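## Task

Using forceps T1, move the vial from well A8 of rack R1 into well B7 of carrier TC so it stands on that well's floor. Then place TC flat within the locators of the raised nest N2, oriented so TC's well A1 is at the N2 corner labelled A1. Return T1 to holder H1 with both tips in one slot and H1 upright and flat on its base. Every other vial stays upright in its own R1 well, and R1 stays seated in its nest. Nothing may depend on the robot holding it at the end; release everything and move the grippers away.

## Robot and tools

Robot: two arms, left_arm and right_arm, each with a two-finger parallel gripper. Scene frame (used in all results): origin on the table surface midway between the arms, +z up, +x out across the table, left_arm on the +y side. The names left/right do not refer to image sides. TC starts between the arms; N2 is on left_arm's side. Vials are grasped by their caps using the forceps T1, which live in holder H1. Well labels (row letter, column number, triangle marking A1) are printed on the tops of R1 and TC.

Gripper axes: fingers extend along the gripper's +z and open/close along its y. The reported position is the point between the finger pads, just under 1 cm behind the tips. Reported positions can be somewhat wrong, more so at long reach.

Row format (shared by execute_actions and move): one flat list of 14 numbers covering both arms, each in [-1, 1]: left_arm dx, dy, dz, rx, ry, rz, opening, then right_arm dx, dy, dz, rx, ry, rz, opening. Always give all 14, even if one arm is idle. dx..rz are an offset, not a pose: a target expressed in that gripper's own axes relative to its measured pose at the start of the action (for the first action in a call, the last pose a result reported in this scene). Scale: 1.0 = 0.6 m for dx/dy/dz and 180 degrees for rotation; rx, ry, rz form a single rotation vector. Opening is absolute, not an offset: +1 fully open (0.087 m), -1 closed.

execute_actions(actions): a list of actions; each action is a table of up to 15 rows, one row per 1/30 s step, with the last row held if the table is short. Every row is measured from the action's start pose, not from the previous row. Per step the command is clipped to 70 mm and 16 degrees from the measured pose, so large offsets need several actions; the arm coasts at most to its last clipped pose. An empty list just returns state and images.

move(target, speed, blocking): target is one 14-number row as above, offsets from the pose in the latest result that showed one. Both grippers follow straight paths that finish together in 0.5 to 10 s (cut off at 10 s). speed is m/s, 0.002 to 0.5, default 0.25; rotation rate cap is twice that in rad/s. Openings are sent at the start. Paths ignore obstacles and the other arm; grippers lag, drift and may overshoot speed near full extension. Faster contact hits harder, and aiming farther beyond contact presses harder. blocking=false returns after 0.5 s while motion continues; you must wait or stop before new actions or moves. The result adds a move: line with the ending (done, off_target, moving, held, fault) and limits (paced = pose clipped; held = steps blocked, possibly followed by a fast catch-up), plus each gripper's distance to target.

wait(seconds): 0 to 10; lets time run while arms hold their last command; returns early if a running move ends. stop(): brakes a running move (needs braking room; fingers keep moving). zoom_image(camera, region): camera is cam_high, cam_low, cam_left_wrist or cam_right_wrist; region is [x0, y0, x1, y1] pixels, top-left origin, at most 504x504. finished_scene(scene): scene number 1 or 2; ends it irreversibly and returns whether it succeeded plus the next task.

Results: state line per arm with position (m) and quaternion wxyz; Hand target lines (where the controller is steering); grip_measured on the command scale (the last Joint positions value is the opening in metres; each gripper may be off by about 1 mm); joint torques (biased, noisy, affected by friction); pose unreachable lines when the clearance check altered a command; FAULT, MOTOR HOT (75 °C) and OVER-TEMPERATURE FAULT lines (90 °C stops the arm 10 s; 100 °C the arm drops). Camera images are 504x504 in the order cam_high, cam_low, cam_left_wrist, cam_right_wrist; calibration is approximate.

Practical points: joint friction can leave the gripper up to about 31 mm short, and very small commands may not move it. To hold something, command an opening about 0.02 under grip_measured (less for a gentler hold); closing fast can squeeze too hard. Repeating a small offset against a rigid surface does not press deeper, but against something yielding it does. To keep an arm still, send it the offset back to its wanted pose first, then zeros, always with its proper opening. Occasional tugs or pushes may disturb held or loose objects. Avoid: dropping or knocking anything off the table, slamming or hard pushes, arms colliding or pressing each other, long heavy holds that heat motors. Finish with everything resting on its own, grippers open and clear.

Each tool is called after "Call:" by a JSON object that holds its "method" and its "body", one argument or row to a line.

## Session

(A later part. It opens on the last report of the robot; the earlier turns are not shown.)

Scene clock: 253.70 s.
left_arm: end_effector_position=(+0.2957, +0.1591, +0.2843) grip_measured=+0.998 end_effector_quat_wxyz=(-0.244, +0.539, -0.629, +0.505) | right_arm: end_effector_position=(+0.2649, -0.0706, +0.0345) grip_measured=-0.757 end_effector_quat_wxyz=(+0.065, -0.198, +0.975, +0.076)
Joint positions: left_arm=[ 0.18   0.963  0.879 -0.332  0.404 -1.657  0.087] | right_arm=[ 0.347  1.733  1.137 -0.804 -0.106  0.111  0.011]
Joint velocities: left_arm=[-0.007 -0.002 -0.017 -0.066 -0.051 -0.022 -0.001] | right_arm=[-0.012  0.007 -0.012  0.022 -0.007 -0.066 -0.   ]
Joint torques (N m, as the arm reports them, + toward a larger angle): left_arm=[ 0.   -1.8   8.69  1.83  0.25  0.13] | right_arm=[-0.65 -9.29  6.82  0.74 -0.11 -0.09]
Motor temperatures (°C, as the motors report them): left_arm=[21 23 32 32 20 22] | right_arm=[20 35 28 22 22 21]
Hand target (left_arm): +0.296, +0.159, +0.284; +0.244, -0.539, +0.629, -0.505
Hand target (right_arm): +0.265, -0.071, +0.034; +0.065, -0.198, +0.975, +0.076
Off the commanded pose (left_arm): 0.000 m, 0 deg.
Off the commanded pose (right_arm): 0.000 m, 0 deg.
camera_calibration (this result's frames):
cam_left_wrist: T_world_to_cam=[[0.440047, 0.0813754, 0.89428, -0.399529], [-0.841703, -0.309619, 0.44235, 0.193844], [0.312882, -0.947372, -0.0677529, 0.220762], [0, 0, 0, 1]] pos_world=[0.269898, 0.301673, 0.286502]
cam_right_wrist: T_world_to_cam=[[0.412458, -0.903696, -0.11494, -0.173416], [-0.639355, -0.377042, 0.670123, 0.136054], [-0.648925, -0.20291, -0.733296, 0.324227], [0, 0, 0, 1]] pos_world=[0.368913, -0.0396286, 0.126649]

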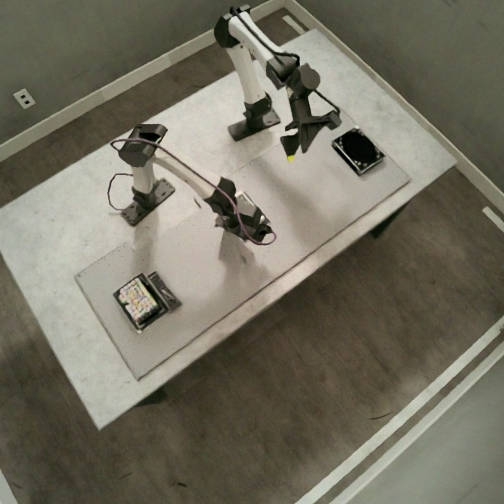

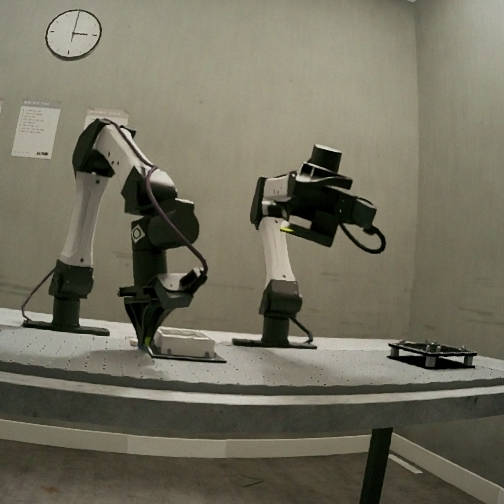

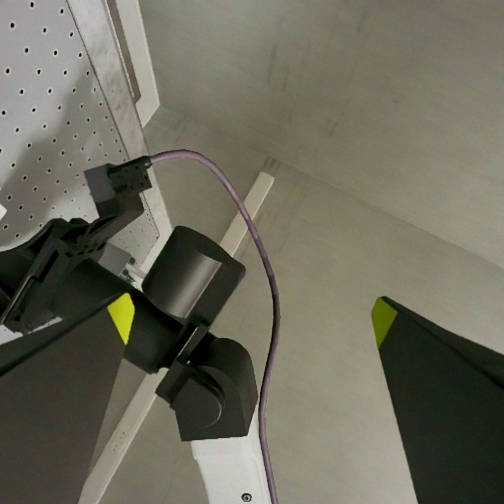

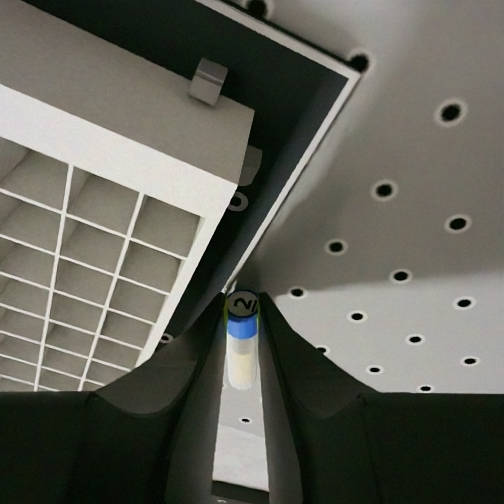

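Call:
{"method": "execute_actions", "body": {
  "actions": [
    [[0,0,0,0,0,0,1,0,0,0,0,0,0,-0.785]]
  ]
}}

Call:
{"method": "move", "body": {
  "target": [0,0,0,0,0,0,1, 0,0,-0.2,0,0,0,-0.785],
  "speed": 0.08
}}

Call:
{"method": "move", "body": {
  "target": [0,0,0,0,0,0,1, 0,0,0,0,-0.5,0,-0.785],
  "speed": 0.2
}}

Scene clock: 254.63 s.
left_arm: end_effector_position=(+0.2957, +0.1591, +0.2843) grip_measured=+0.998 end_effector_quat_wxyz=(-0.244, +0.539, -0.629, +0.505) | right_arm: end_effector_position=(+0.2649, -0.0706, +0.0345) grip_measured=-0.780 end_effector_quat_wxyz=(+0.065, -0.198, +0.975, +0.076)
Joint positions: left_arm=[ 0.18   0.963  0.879 -0.332  0.404 -1.657  0.087] | right_arm=[ 0.347  1.733  1.137 -0.804 -0.106  0.111  0.01 ]
Joint velocities: left_arm=[-0.017  0.007 -0.007  0.022  0.007 -0.037 -0.001] | right_arm=[-0.022 -0.012 -0.007 -0.007  0.022 -0.007 -0.   ]
Joint torques (N m, as the arm reports them, + toward a larger angle): left_arm=[ 0.1  -1.99  8.63  1.82  0.23  0.11] | right_arm=[-0.58 -9.12  6.56  0.77 -0.11 -0.01]
Motor temperatures (°C, as the motors report them): left_arm=[21 23 32 32 20 22] | right_arm=[20 35 28 22 22 21]
Hand target (left_arm): +0.296, +0.159, +0.284; +0.244, -0.539, +0.629, -0.505
Hand target (right_arm): +0.265, -0.071, +0.034; +0.065, -0.198, +0.975, +0.076
Off the commanded pose (left_arm): 0.000 m, 0 deg.
Off the commanded pose (right_arm): 0.000 m, 0 deg.
camera_calibration (this result's frames):
cam_left_wrist: T_world_to_cam=[[0.440047, 0.0813754, 0.89428, -0.399529], [-0.841703, -0.309619, 0.44235, 0.193844], [0.312882, -0.947372, -0.0677529, 0.220762], [0, 0, 0, 1]] pos_world=[0.269898, 0.301673, 0.286502]
cam_right_wrist: T_world_to_cam=[[0.412458, -0.903696, -0.11494, -0.173416], [-0.639355, -0.377042, 0.670123, 0.136054], [-0.648925, -0.20291, -0.733296, 0.324227], [0, 0, 0, 1]] pos_world=[0.368913, -0.0396286, 0.126649]

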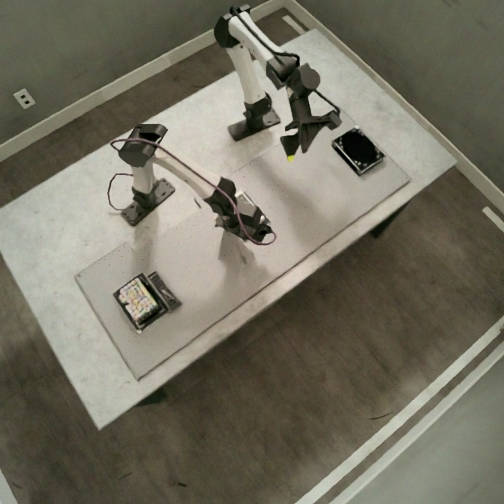

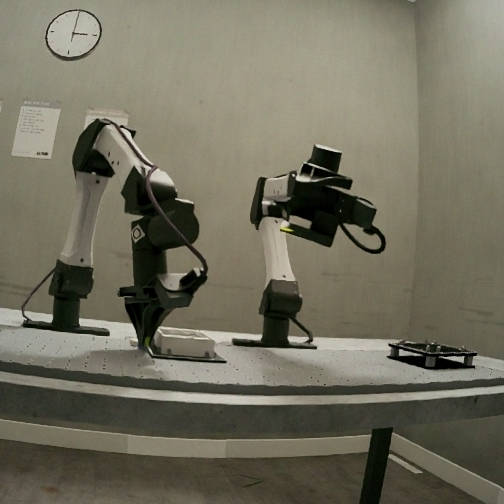

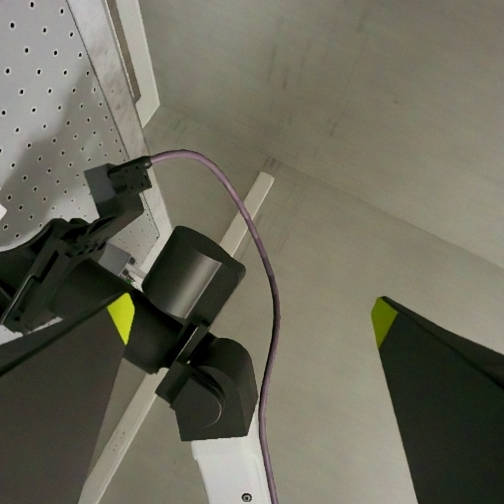

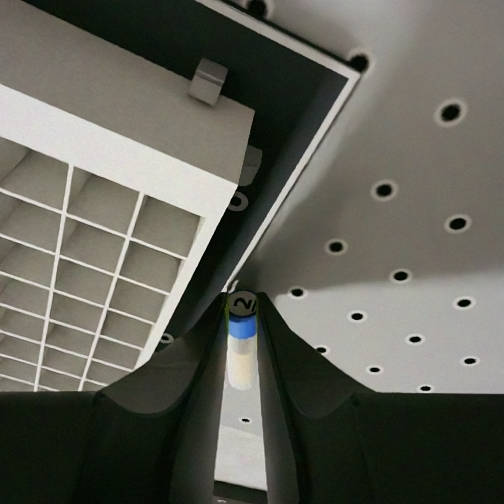

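Scene clock: 256.67 s.
left_arm: end_effector_position=(+0.2957, +0.1591, +0.2843) grip_measured=+0.998 end_effector_quat_wxyz=(-0.244, +0.539, -0.629, +0.505) | right_arm: end_effector_position=(+0.2534, -0.0881, +0.1444) grip_measured=-0.781 end_effector_quat_wxyz=(+0.061, -0.197, +0.976, +0.072)
Joint positions: left_arm=[ 0.18   0.963  0.879 -0.332  0.404 -1.657  0.087] | right_arm=[ 0.317  1.616  1.45  -1.248 -0.106  0.082  0.01 ]
Joint velocities: left_arm=[-0.002  0.027  0.017  0.007 -0.051 -0.11  -0.   ] | right_arm=[-0.007 -0.007  0.012 -0.007  0.037  0.007 -0.   ]
Joint torques (N m, as the arm reports them, + toward a larger angle): left_arm=[ 0.2  -2.01  8.64  1.83  0.22  0.12] | right_arm=[-1.28 -9.3   8.47  0.6  -0.13 -0.14]
Motor temperatures (°C, as the motors report them): left_arm=[21 23 32 32 20 22] | right_arm=[20 35 28 22 22 21]
Hand target (left_arm): +0.296, +0.159, +0.284; +0.244, -0.539, +0.629, -0.505
Hand target (right_arm): +0.253, -0.090, +0.152; +0.065, -0.198, +0.975, +0.075
Off the commanded pose (left_arm): 0.000 m, 0 deg.
Off the commanded pose (right_arm): 0.008 m, 1 deg.
move: done
camera_calibration (this result's frames):
cam_left_wrist: T_world_to_cam=[[0.440047, 0.0813754, 0.89428, -0.399529], [-0.841703, -0.309619, 0.44235, 0.193844], [0.312882, -0.947372, -0.0677529, 0.220762], [0, 0, 0, 1]] pos_world=[0.269898, 0.301673, 0.286502]
cam_right_wrist: T_world_to_cam=[[0.409538, -0.905665, -0.109771, -0.172], [-0.636035, -0.369708, 0.677329, 0.047246], [-0.654016, -0.207573, -0.727445, 0.393857], [0, 0, 0, 1]] pos_world=[0.35808, -0.0565527, 0.235628]

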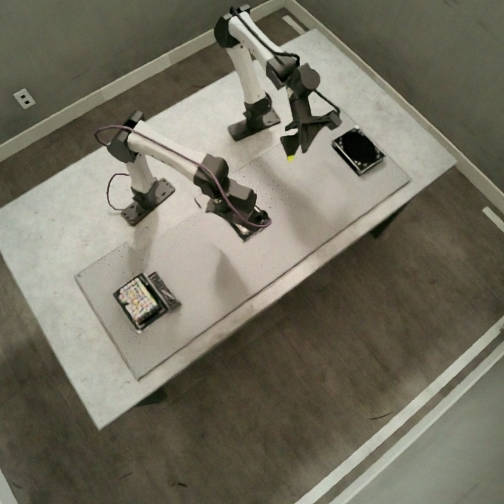

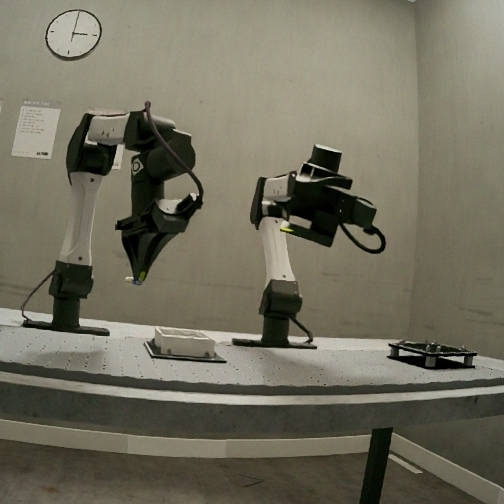

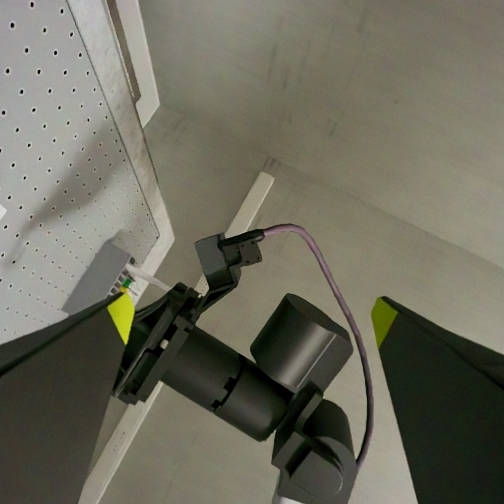

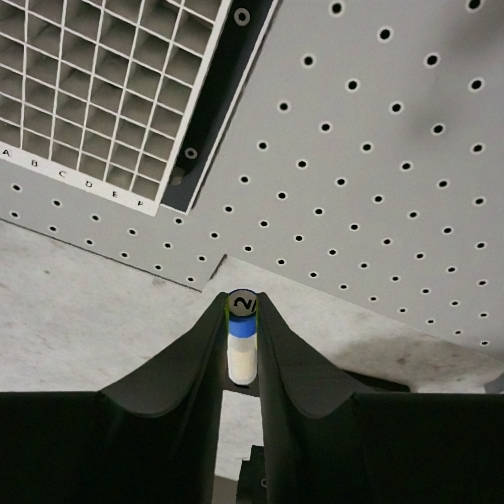

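Scene clock: 261.10 s.
left_arm: end_effector_position=(+0.2957, +0.1591, +0.2843) grip_measured=+0.998 end_effector_quat_wxyz=(-0.244, +0.539, -0.629, +0.505) | right_arm: end_effector_position=(+0.2532, -0.0879, +0.1626) grip_measured=-0.781 end_effector_quat_wxyz=(+0.711, -0.089, +0.671, +0.190)
Joint positions: left_arm=[ 0.18   0.963  0.879 -0.332  0.404 -1.657  0.087] | right_arm=[0.608 0.499 0.028 0.562 0.369 0.097 0.01 ]
Joint velocities: left_arm=[-0.012 -0.012 -0.012  0.007 -0.051 -0.051 -0.   ] | right_arm=[ 0.007  0.007 -0.007 -0.022  0.037 -0.037  0.   ]
Joint torques (N m, as the arm reports them, + toward a larger angle): left_arm=[ 0.13 -1.98  8.78  1.84  0.22  0.12] | right_arm=[ 0.31  2.72  6.14  1.98 -0.02 -0.16]
Motor temperatures (°C, as the motors report them): left_arm=[21 23 33 32 20 22] | right_arm=[20 35 28 23 22 21]
Hand target (left_arm): +0.296, +0.159, +0.284; +0.244, -0.539, +0.629, -0.505
Hand target (right_arm): +0.252, -0.089, +0.146; +0.702, -0.097, +0.683, +0.178
Off the commanded pose (left_arm): 0.000 m, 0 deg.
Off the commanded pose (right_arm): 0.018 m, 4 deg.
joint sent to its limit (right arm) — the command would take joint 3 (elbow) past its lower limit, so that joint was sent only as far as its limit.
move: off_target (right_arm)
camera_calibration (this result's frames):
cam_left_wrist: T_world_to_cam=[[0.440047, 0.0813754, 0.89428, -0.399529], [-0.841703, -0.309619, 0.44235, 0.193844], [0.312882, -0.947372, -0.0677529, 0.220762], [0, 0, 0, 1]] pos_world=[0.269898, 0.301673, 0.286502]
cam_right_wrist: T_world_to_cam=[[0.384919, -0.916267, -0.110867, -0.164311], [-0.70099, -0.212095, -0.680903, 0.285966], [0.600375, 0.339809, -0.723934, 0.136945], [0, 0, 0, 1]] pos_world=[0.181487, -0.136436, 0.275638]

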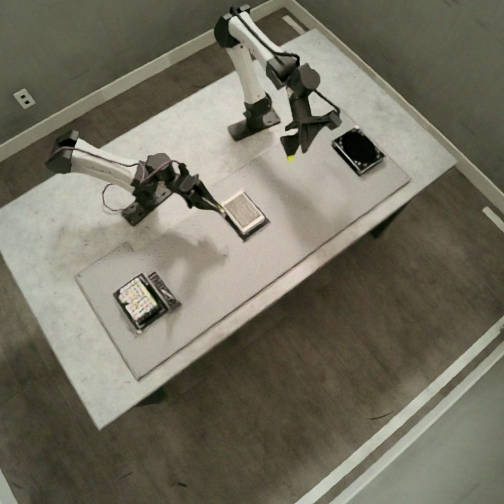

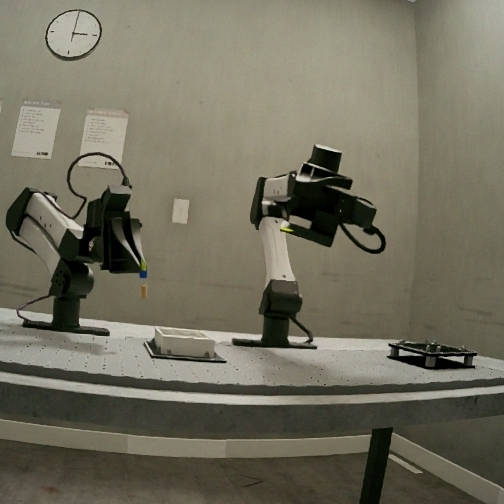

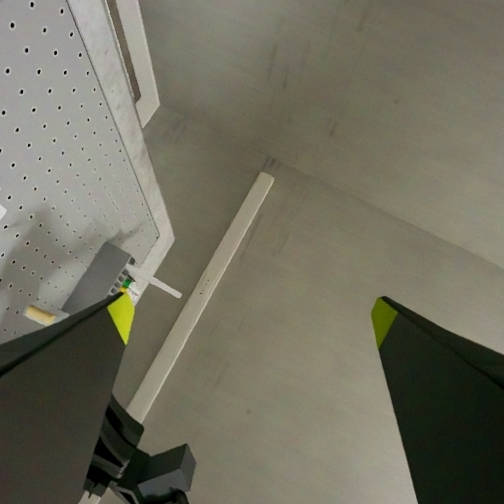

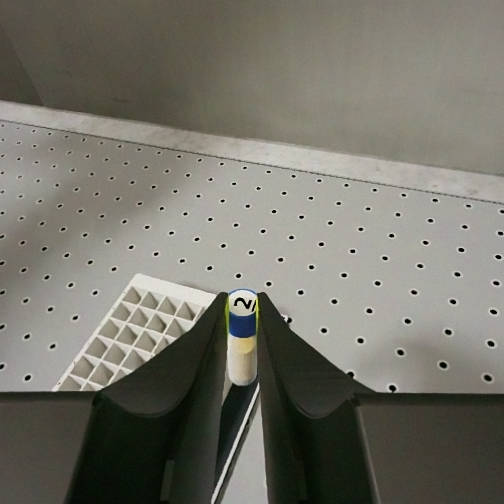

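Call:
{"method": "move", "body": {
  "target": [0,0,0,0,0,0,1, 0.083,0.127,0.14,0,0,0,-0.8],
  "speed": 0.08
}}

Call:
{"method": "zoom_image", "body": {
  "camera": "cam_low",
  "region": [130,250,250,370]
}}

Scene clock: 263.83 s.
left_arm: end_effector_position=(+0.2957, +0.1591, +0.2843) grip_measured=+0.998 end_effector_quat_wxyz=(-0.244, +0.539, -0.629, +0.505) | right_arm: end_effector_position=(+0.3008, +0.0161, +0.1287) grip_measured=-0.794 end_effector_quat_wxyz=(+0.708, -0.087, +0.674, +0.194)
Joint positions: left_arm=[ 0.18   0.963  0.879 -0.332  0.404 -1.657  0.087] | right_arm=[0.8   1.626 0.263 1.452 0.557 0.091 0.009]
Joint velocities: left_arm=[-0.007  0.037 -0.022 -0.022 -0.022  0.022 -0.001] | right_arm=[ 0.012 -0.012 -0.017 -0.081 -0.022 -0.007 -0.   ]
Joint torques (N m, as the arm reports them, + toward a larger angle): left_arm=[ 0.02 -1.85  8.62  1.86  0.24  0.11] | right_arm=[ 0.24 -4.01  6.52  1.89  0.03 -0.15]
Motor temperatures (°C, as the motors report them): left_arm=[21 23 33 32 20 22] | right_arm=[20 34 28 24 22 21]
Hand target (left_arm): +0.296, +0.159, +0.284; +0.244, -0.539, +0.629, -0.505
Hand target (right_arm): +0.303, +0.021, +0.130; +0.710, -0.087, +0.672, +0.192
Off the commanded pose (left_arm): 0.000 m, 0 deg.
Off the commanded pose (right_arm): 0.006 m, 1 deg.
move: done
camera_calibration (this result's frames):
cam_left_wrist: T_world_to_cam=[[0.440047, 0.0813754, 0.89428, -0.399529], [-0.841703, -0.309619, 0.44235, 0.193844], [0.312882, -0.947372, -0.0677529, 0.220762], [0, 0, 0, 1]] pos_world=[0.269898, 0.301673, 0.286502]
cam_right_wrist: T_world_to_cam=[[0.386675, -0.914398, -0.119826, -0.0904775], [-0.708017, -0.21109, -0.673909, 0.319493], [0.590927, 0.345422, -0.729033, 0.0518985], [0, 0, 0, 1]] pos_world=[0.230524, -0.0332175, 0.242303]

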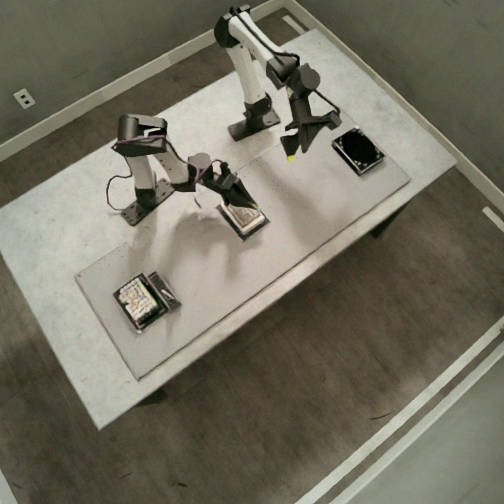

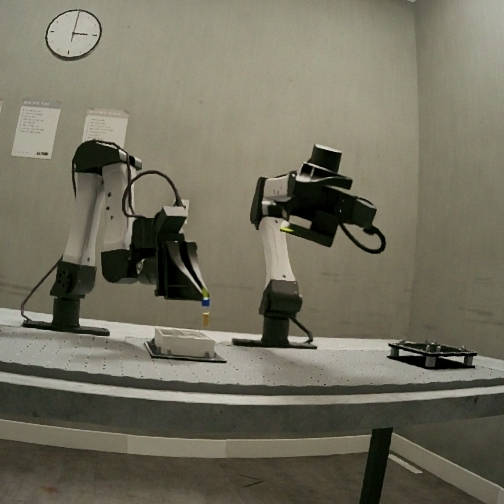

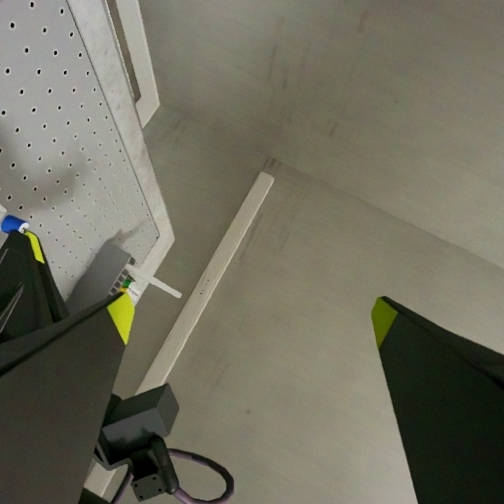

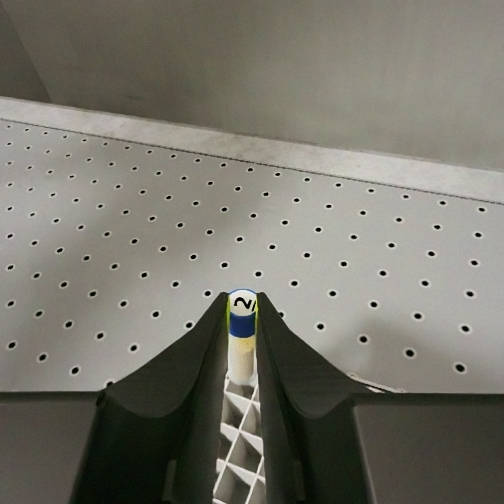

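Region (130, 250, 250, 370) of cam_low's 504x504 image, scaled by 4.200, with more detail than that image has.

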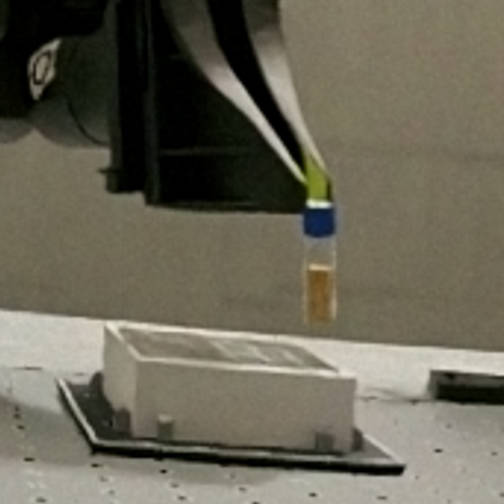

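Call:
{"method": "move", "body": {
  "target": [0,0.15,0,0,0,0,1, 0,0,0,0,0,0,-0.8]
}}

Scene clock: 265.27 s.
left_arm: end_effector_position=(+0.2629, +0.1544, +0.2051) grip_measured=+0.998 end_effector_quat_wxyz=(-0.247, +0.539, -0.630, +0.502) | right_arm: end_effector_position=(+0.3008, +0.0160, +0.1290) grip_measured=-0.794 end_effector_quat_wxyz=(+0.708, -0.086, +0.674, +0.194)
Joint positions: left_arm=[ 0.15   0.785  0.509 -0.138  0.372 -1.662  0.087] | right_arm=[0.8   1.626 0.263 1.454 0.558 0.091 0.009]
Joint velocities: left_arm=[-0.017 -0.002 -0.002  0.081 -0.051 -0.007  0.   ] | right_arm=[ 0.002 -0.002  0.002 -0.007  0.007 -0.022 -0.   ]
Joint torques (N m, as the arm reports them, + toward a larger angle): left_arm=[-0.84 -2.31  7.11  1.83  0.14  0.  ] | right_arm=[-0.51 -5.87  4.62  1.85 -0.08 -0.07]
Motor temperatures (°C, as the motors report them): left_arm=[21 23 33 32 20 22] | right_arm=[20 34 28 24 22 21]
Hand target (left_arm): +0.259, +0.152, +0.202; +0.244, -0.539, +0.629, -0.504
Hand target (right_arm): +0.301, +0.016, +0.129; +0.707, -0.087, +0.674, +0.194
Off the commanded pose (left_arm): 0.007 m, 1 deg.
Off the commanded pose (right_arm): 0.000 m, 0 deg.
move: done
camera_calibration (this result's frames):
cam_left_wrist: T_world_to_cam=[[0.439634, 0.074057, 0.895119, -0.312819], [-0.841297, -0.315061, 0.439267, 0.201179], [0.314548, -0.946178, -0.0762077, 0.222275], [0, 0, 0, 1]] pos_world=[0.236861, 0.296861, 0.208577]
cam_right_wrist: T_world_to_cam=[[0.386421, -0.914447, -0.120275, -0.0903666], [-0.707429, -0.210184, -0.674809, 0.319675], [0.591797, 0.345846, -0.728125, 0.0517487], [0, 0, 0, 1]] pos_world=[0.230442, -0.033342, 0.24253]

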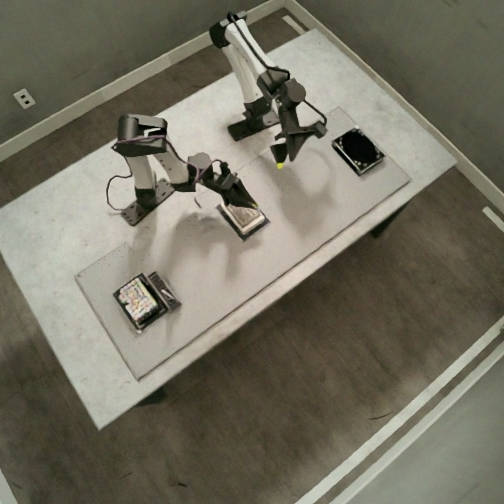

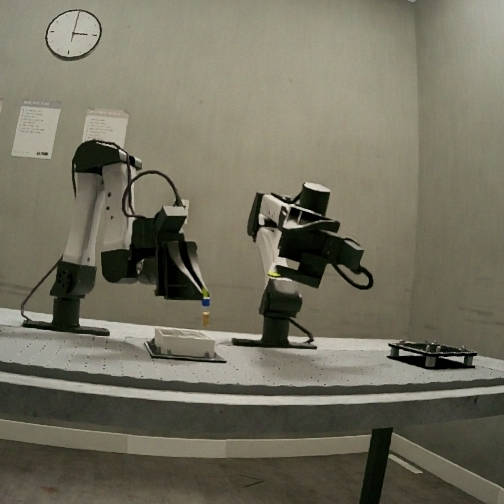

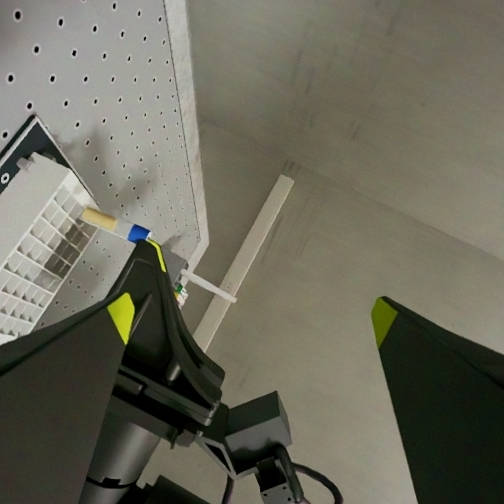

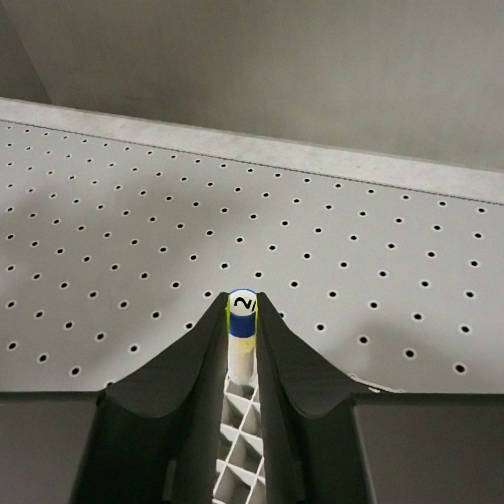

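Lower 1.5 cm and zoom.

Call:
{"method": "move", "body": {
  "target": [0,0,0,0,0,0,1, 0.03,-0.004,0,0,0,0,-0.8],
  "speed": 0.02
}}

Call:
{"method": "zoom_image", "body": {
  "camera": "cam_left_wrist",
  "region": [0,140,160,300]
}}

Call:
{"method": "zoom_image", "body": {
  "camera": "cam_low",
  "region": [140,270,240,370]
}}

Call:
{"method": "zoom_image", "body": {
  "camera": "cam_right_wrist",
  "region": [164,344,324,504]
}}

Scene clock: 266.87 s.
left_arm: end_effector_position=(+0.2630, +0.1545, +0.2054) grip_measured=+0.998 end_effector_quat_wxyz=(-0.247, +0.538, -0.630, +0.502) | right_arm: end_effector_position=(+0.3027, +0.0186, +0.1196) grip_measured=-0.794 end_effector_quat_wxyz=(+0.711, -0.084, +0.670, +0.197)
Joint positions: left_arm=[ 0.15   0.785  0.509 -0.136  0.371 -1.662  0.087] | right_arm=[0.8   1.723 0.263 1.563 0.558 0.091 0.009]
Joint velocities: left_arm=[ 0.007 -0.002  0.007  0.007 -0.037  0.037 -0.   ] | right_arm=[ 0.002 -0.002 -0.007  0.022 -0.037  0.007 -0.   ]
Joint torques (N m, as the arm reports them, + toward a larger angle): left_arm=[ 0.06 -0.76  8.75  1.83  0.25  0.1 ] | right_arm=[-0.88 -4.45  3.16  1.91 -0.12  0.  ]
Motor temperatures (°C, as the motors report them): left_arm=[21 23 33 32 20 22] | right_arm=[20 34 28 24 22 21]
Hand target (left_arm): +0.263, +0.154, +0.205; +0.247, -0.539, +0.630, -0.502
Hand target (right_arm): +0.302, +0.017, +0.111; +0.705, -0.087, +0.676, +0.193
Off the commanded pose (left_arm): 0.000 m, 0 deg.
Off the commanded pose (right_arm): 0.009 m, 1 deg.
joint sent to its limit (right arm) — the command would take joint 4 (wrist pitch) past its upper limit, so that joint was sent only as far as its limit.
move: done
camera_calibration (this result's frames):
cam_left_wrist: T_world_to_cam=[[0.438242, 0.0740785, 0.895799, -0.312939], [-0.841857, -0.31542, 0.437936, 0.201682], [0.314994, -0.946056, -0.0758666, 0.222091], [0, 0, 0, 1]] pos_world=[0.236973, 0.296908, 0.208856]
cam_right_wrist: T_world_to_cam=[[0.387264, -0.913256, -0.126451, -0.0893909], [-0.702793, -0.203639, -0.681625, 0.314414], [0.596748, 0.352837, -0.720692, 0.0403692], [0, 0, 0, 1]] pos_world=[0.231496, -0.0318536, 0.232103]

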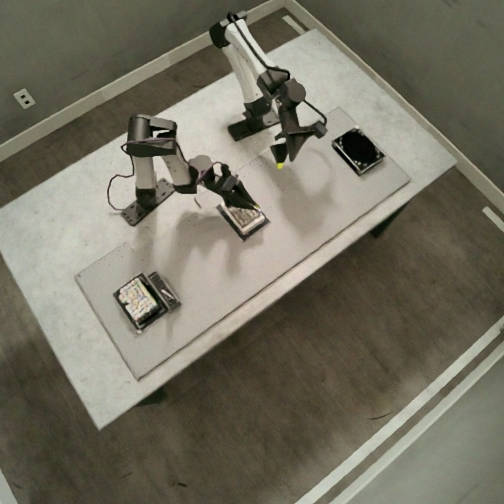

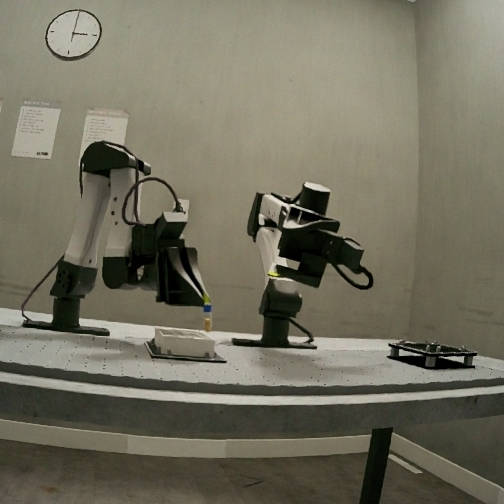

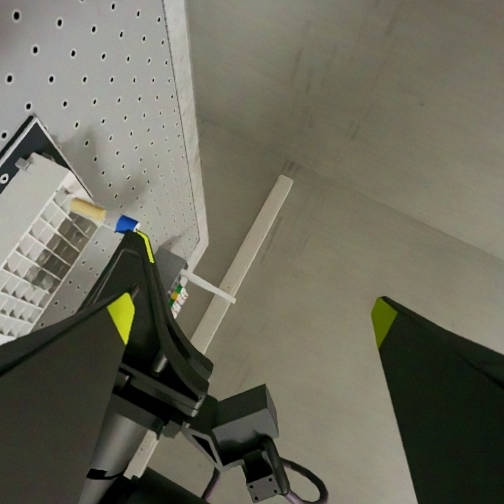

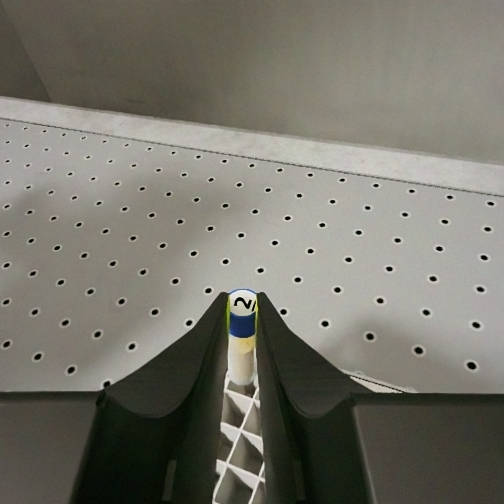

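Region (0, 140, 160, 300) of cam_left_wrist's 504x504 image, scaled by 3.150, with more detail than that image has.

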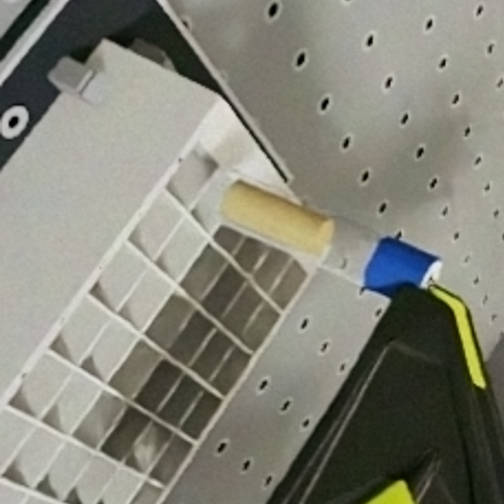

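Region (140, 270, 240, 370) of cam_low's 504x504 image, scaled by 5.040, with more detail than that image has.

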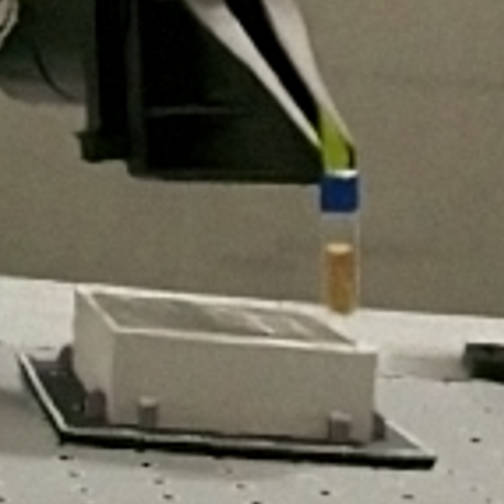

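Region (164, 344, 324, 504) of cam_right_wrist's 504x504 image, scaled by 3.150, with more detail than that image has.

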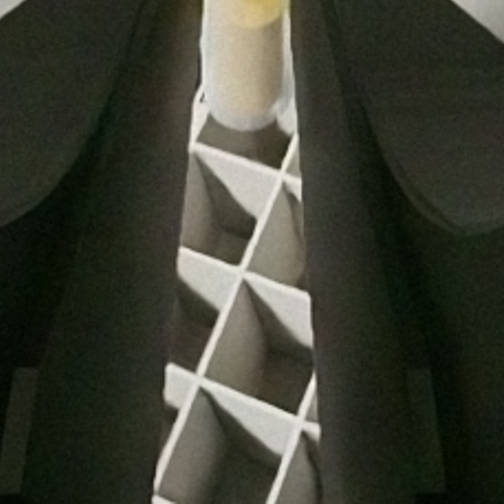

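Call:
{"method": "execute_actions", "body": {
  "actions": []
}}

Call:
{"method": "zoom_image", "body": {
  "camera": "cam_left_wrist",
  "region": [0,100,250,350]
}}

Call:
{"method": "zoom_image", "body": {
  "camera": "cam_low",
  "region": [120,240,280,400]
}}

Scene clock: 268.53 s.
left_arm: end_effector_position=(+0.2630, +0.1545, +0.2054) grip_measured=+0.998 end_effector_quat_wxyz=(-0.247, +0.538, -0.630, +0.502) | right_arm: end_effector_position=(+0.3027, +0.0187, +0.1202) grip_measured=-0.794 end_effector_quat_wxyz=(+0.711, -0.083, +0.670, +0.197)
Joint positions: left_arm=[ 0.15   0.785  0.509 -0.136  0.371 -1.662  0.087] | right_arm=[0.8   1.723 0.263 1.565 0.558 0.091 0.009]
Joint velocities: left_arm=[ 0.007  0.007 -0.007 -0.066 -0.022 -0.022  0.   ] | right_arm=[ 0.002 -0.012 -0.007  0.022 -0.022  0.007 -0.   ]
Joint torques (N m, as the arm reports them, + toward a larger angle): left_arm=[ 0.13 -0.78  8.79  1.84  0.23  0.09] | right_arm=[-0.79 -4.4   3.2   1.91 -0.11 -0.02]
Motor temperatures (°C, as the motors report them): left_arm=[21 23 33 32 20 22] | right_arm=[20 34 28 25 22 21]
Hand target (left_arm): +0.263, +0.154, +0.205; +0.247, -0.539, +0.630, -0.502
Hand target (right_arm): +0.302, +0.017, +0.111; +0.705, -0.087, +0.676, +0.193
Off the commanded pose (left_arm): 0.000 m, 0 deg.
Off the commanded pose (right_arm): 0.009 m, 1 deg.
camera_calibration (this result's frames):
cam_left_wrist: T_world_to_cam=[[0.438242, 0.0740785, 0.895799, -0.312939], [-0.841857, -0.31542, 0.437936, 0.201682], [0.314994, -0.946056, -0.0758666, 0.222091], [0, 0, 0, 1]] pos_world=[0.236973, 0.296908, 0.208856]
cam_right_wrist: T_world_to_cam=[[0.38746, -0.912979, -0.127843, -0.0891864], [-0.70174, -0.202152, -0.683151, 0.314693], [0.597859, 0.354406, -0.719, 0.040209], [0, 0, 0, 1]] pos_world=[0.23135, -0.0320599, 0.232491]

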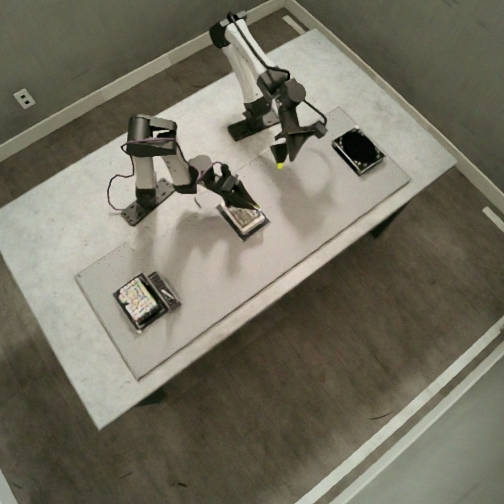

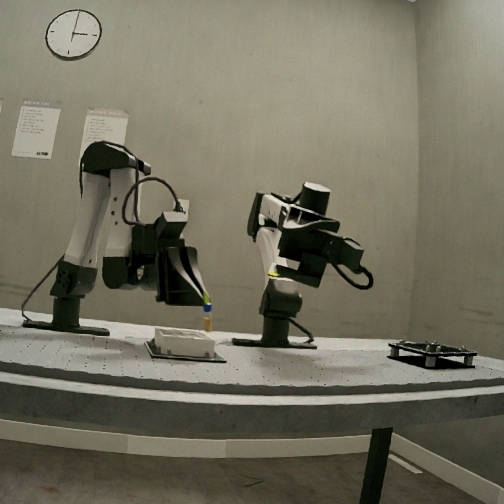

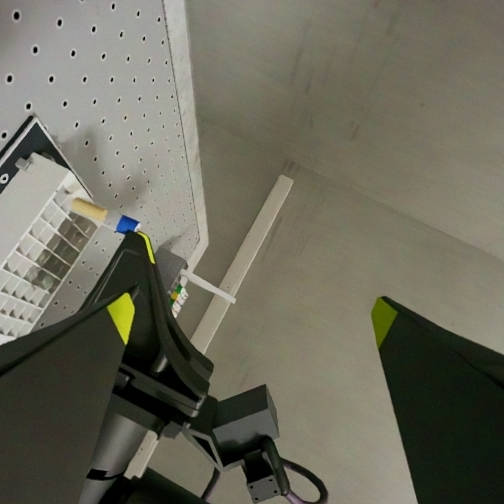

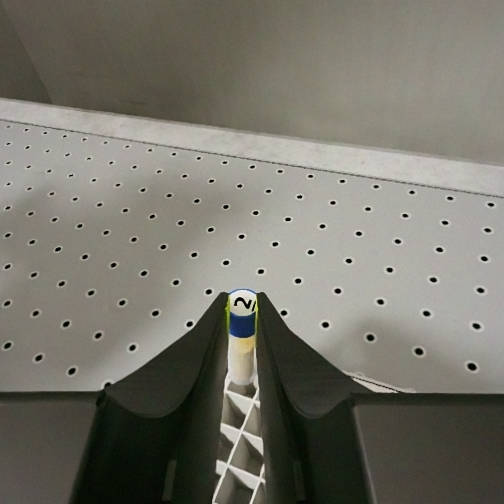

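Region (0, 100, 250, 350) of cam_left_wrist's 504x504 image, scaled by 2.016, with more detail than that image has.

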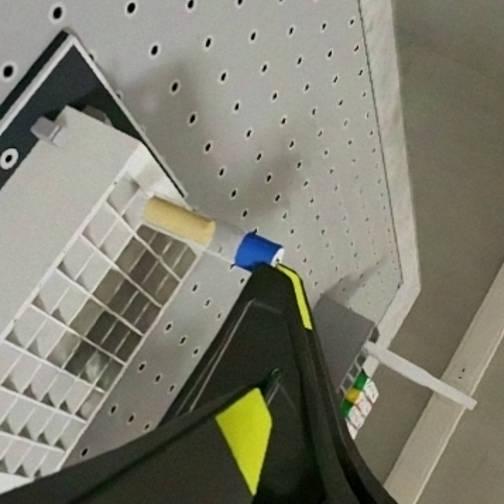

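Region (120, 240, 280, 400) of cam_low's 504x504 image, scaled by 3.150, with more detail than that image has.

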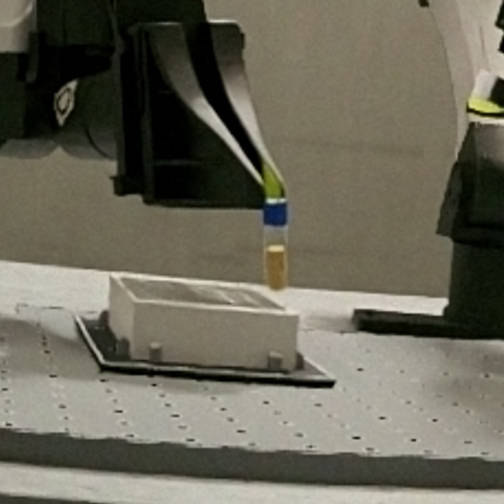

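Call:
{"method": "move", "body": {
  "target": [0,0,0,0,0,0,1,-0.008,-0.013,-0.032,0,0,0,-0.8],
  "speed": 0.03
}}

Call:
{"method": "zoom_image", "body": {
  "camera": "cam_left_wrist",
  "region": [0,100,250,350]
}}

Call:
{"method": "zoom_image", "body": {
  "camera": "cam_right_wrist",
  "region": [144,304,344,504]
}}

Call:
{"method": "zoom_image", "body": {
  "camera": "cam_low",
  "region": [120,240,280,400]
}}

Scene clock: 270.23 s.
left_arm: end_effector_position=(+0.2630, +0.1545, +0.2054) grip_measured=+0.998 end_effector_quat_wxyz=(-0.247, +0.538, -0.630, +0.502) | right_arm: end_effector_position=(+0.2930, +0.0086, +0.1230) grip_measured=-0.794 end_effector_quat_wxyz=(+0.712, -0.083, +0.669, +0.199)
Joint positions: left_arm=[ 0.15   0.785  0.509 -0.136  0.371 -1.662  0.087] | right_arm=[0.808 1.666 0.21  1.566 0.563 0.091 0.009]
Joint velocities: left_arm=[ 0.002  0.007 -0.022  0.022 -0.007  0.066  0.002] | right_arm=[-0.012 -0.012 -0.007 -0.022 -0.007 -0.051  0.001]
Joint torques (N m, as the arm reports them, + toward a larger angle): left_arm=[ 0.11 -0.75  8.76  1.83  0.24  0.12] | right_arm=[ 0.03 -7.2   1.91  1.87  0.01 -0.06]
Motor temperatures (°C, as the motors report them): left_arm=[21 23 33 32 20 22] | right_arm=[20 33 28 25 22 21]
Hand target (left_arm): +0.263, +0.154, +0.205; +0.247, -0.538, +0.630, -0.502
Hand target (right_arm): +0.288, +0.004, +0.122; +0.711, -0.083, +0.670, +0.198
Off the commanded pose (left_arm): 0.000 m, 0 deg.
Off the commanded pose (right_arm): 0.007 m, 0 deg.
move: done
camera_calibration (this result's frames):
cam_left_wrist: T_world_to_cam=[[0.438242, 0.0740785, 0.895799, -0.312939], [-0.841857, -0.31542, 0.437936, 0.201682], [0.314994, -0.946056, -0.0758666, 0.222091], [0, 0, 0, 1]] pos_world=[0.236973, 0.296908, 0.208856]
cam_right_wrist: T_world_to_cam=[[0.390118, -0.911524, -0.130122, -0.0947531], [-0.700166, -0.201898, -0.684839, 0.307567], [0.597976, 0.358275, -0.716982, 0.0512651], [0, 0, 0, 1]] pos_world=[0.221657, -0.0426397, 0.23506]

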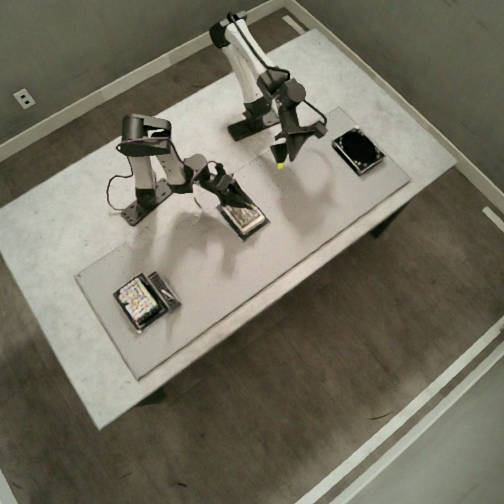

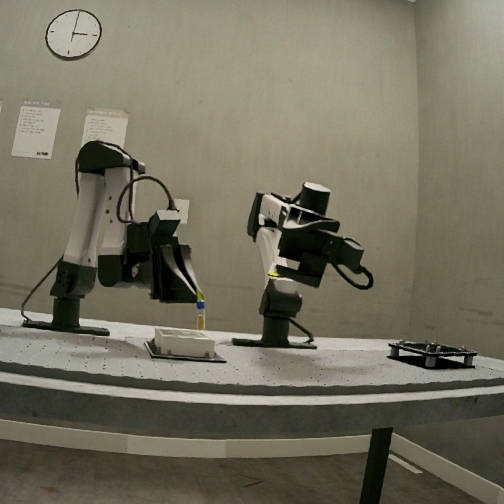

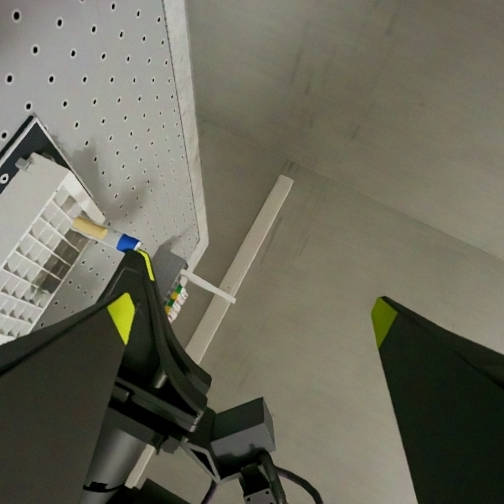

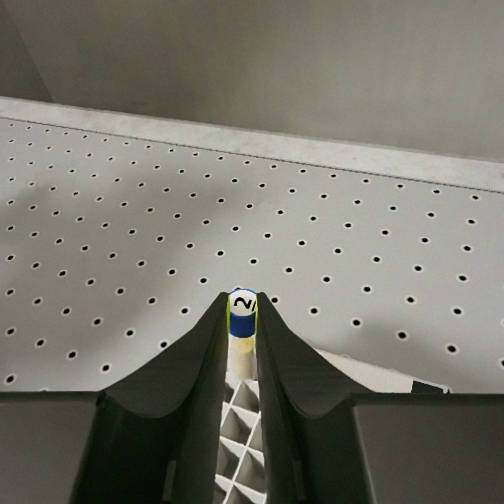

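Region (0, 100, 250, 350) of cam_left_wrist's 504x504 image, scaled by 2.016, with more detail than that image has.

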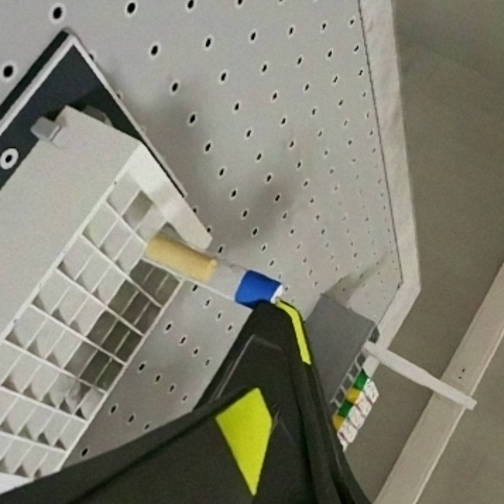

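Region (144, 304, 344, 504) of cam_right_wrist's 504x504 image, scaled by 2.520, with more detail than that image has.

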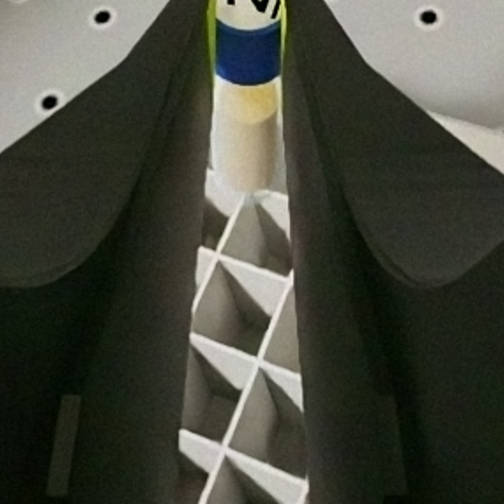

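Region (120, 240, 280, 400) of cam_low's 504x504 image, scaled by 3.150, with more detail than that image has.

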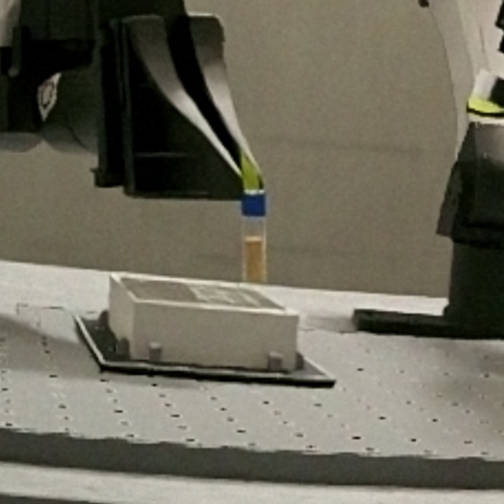

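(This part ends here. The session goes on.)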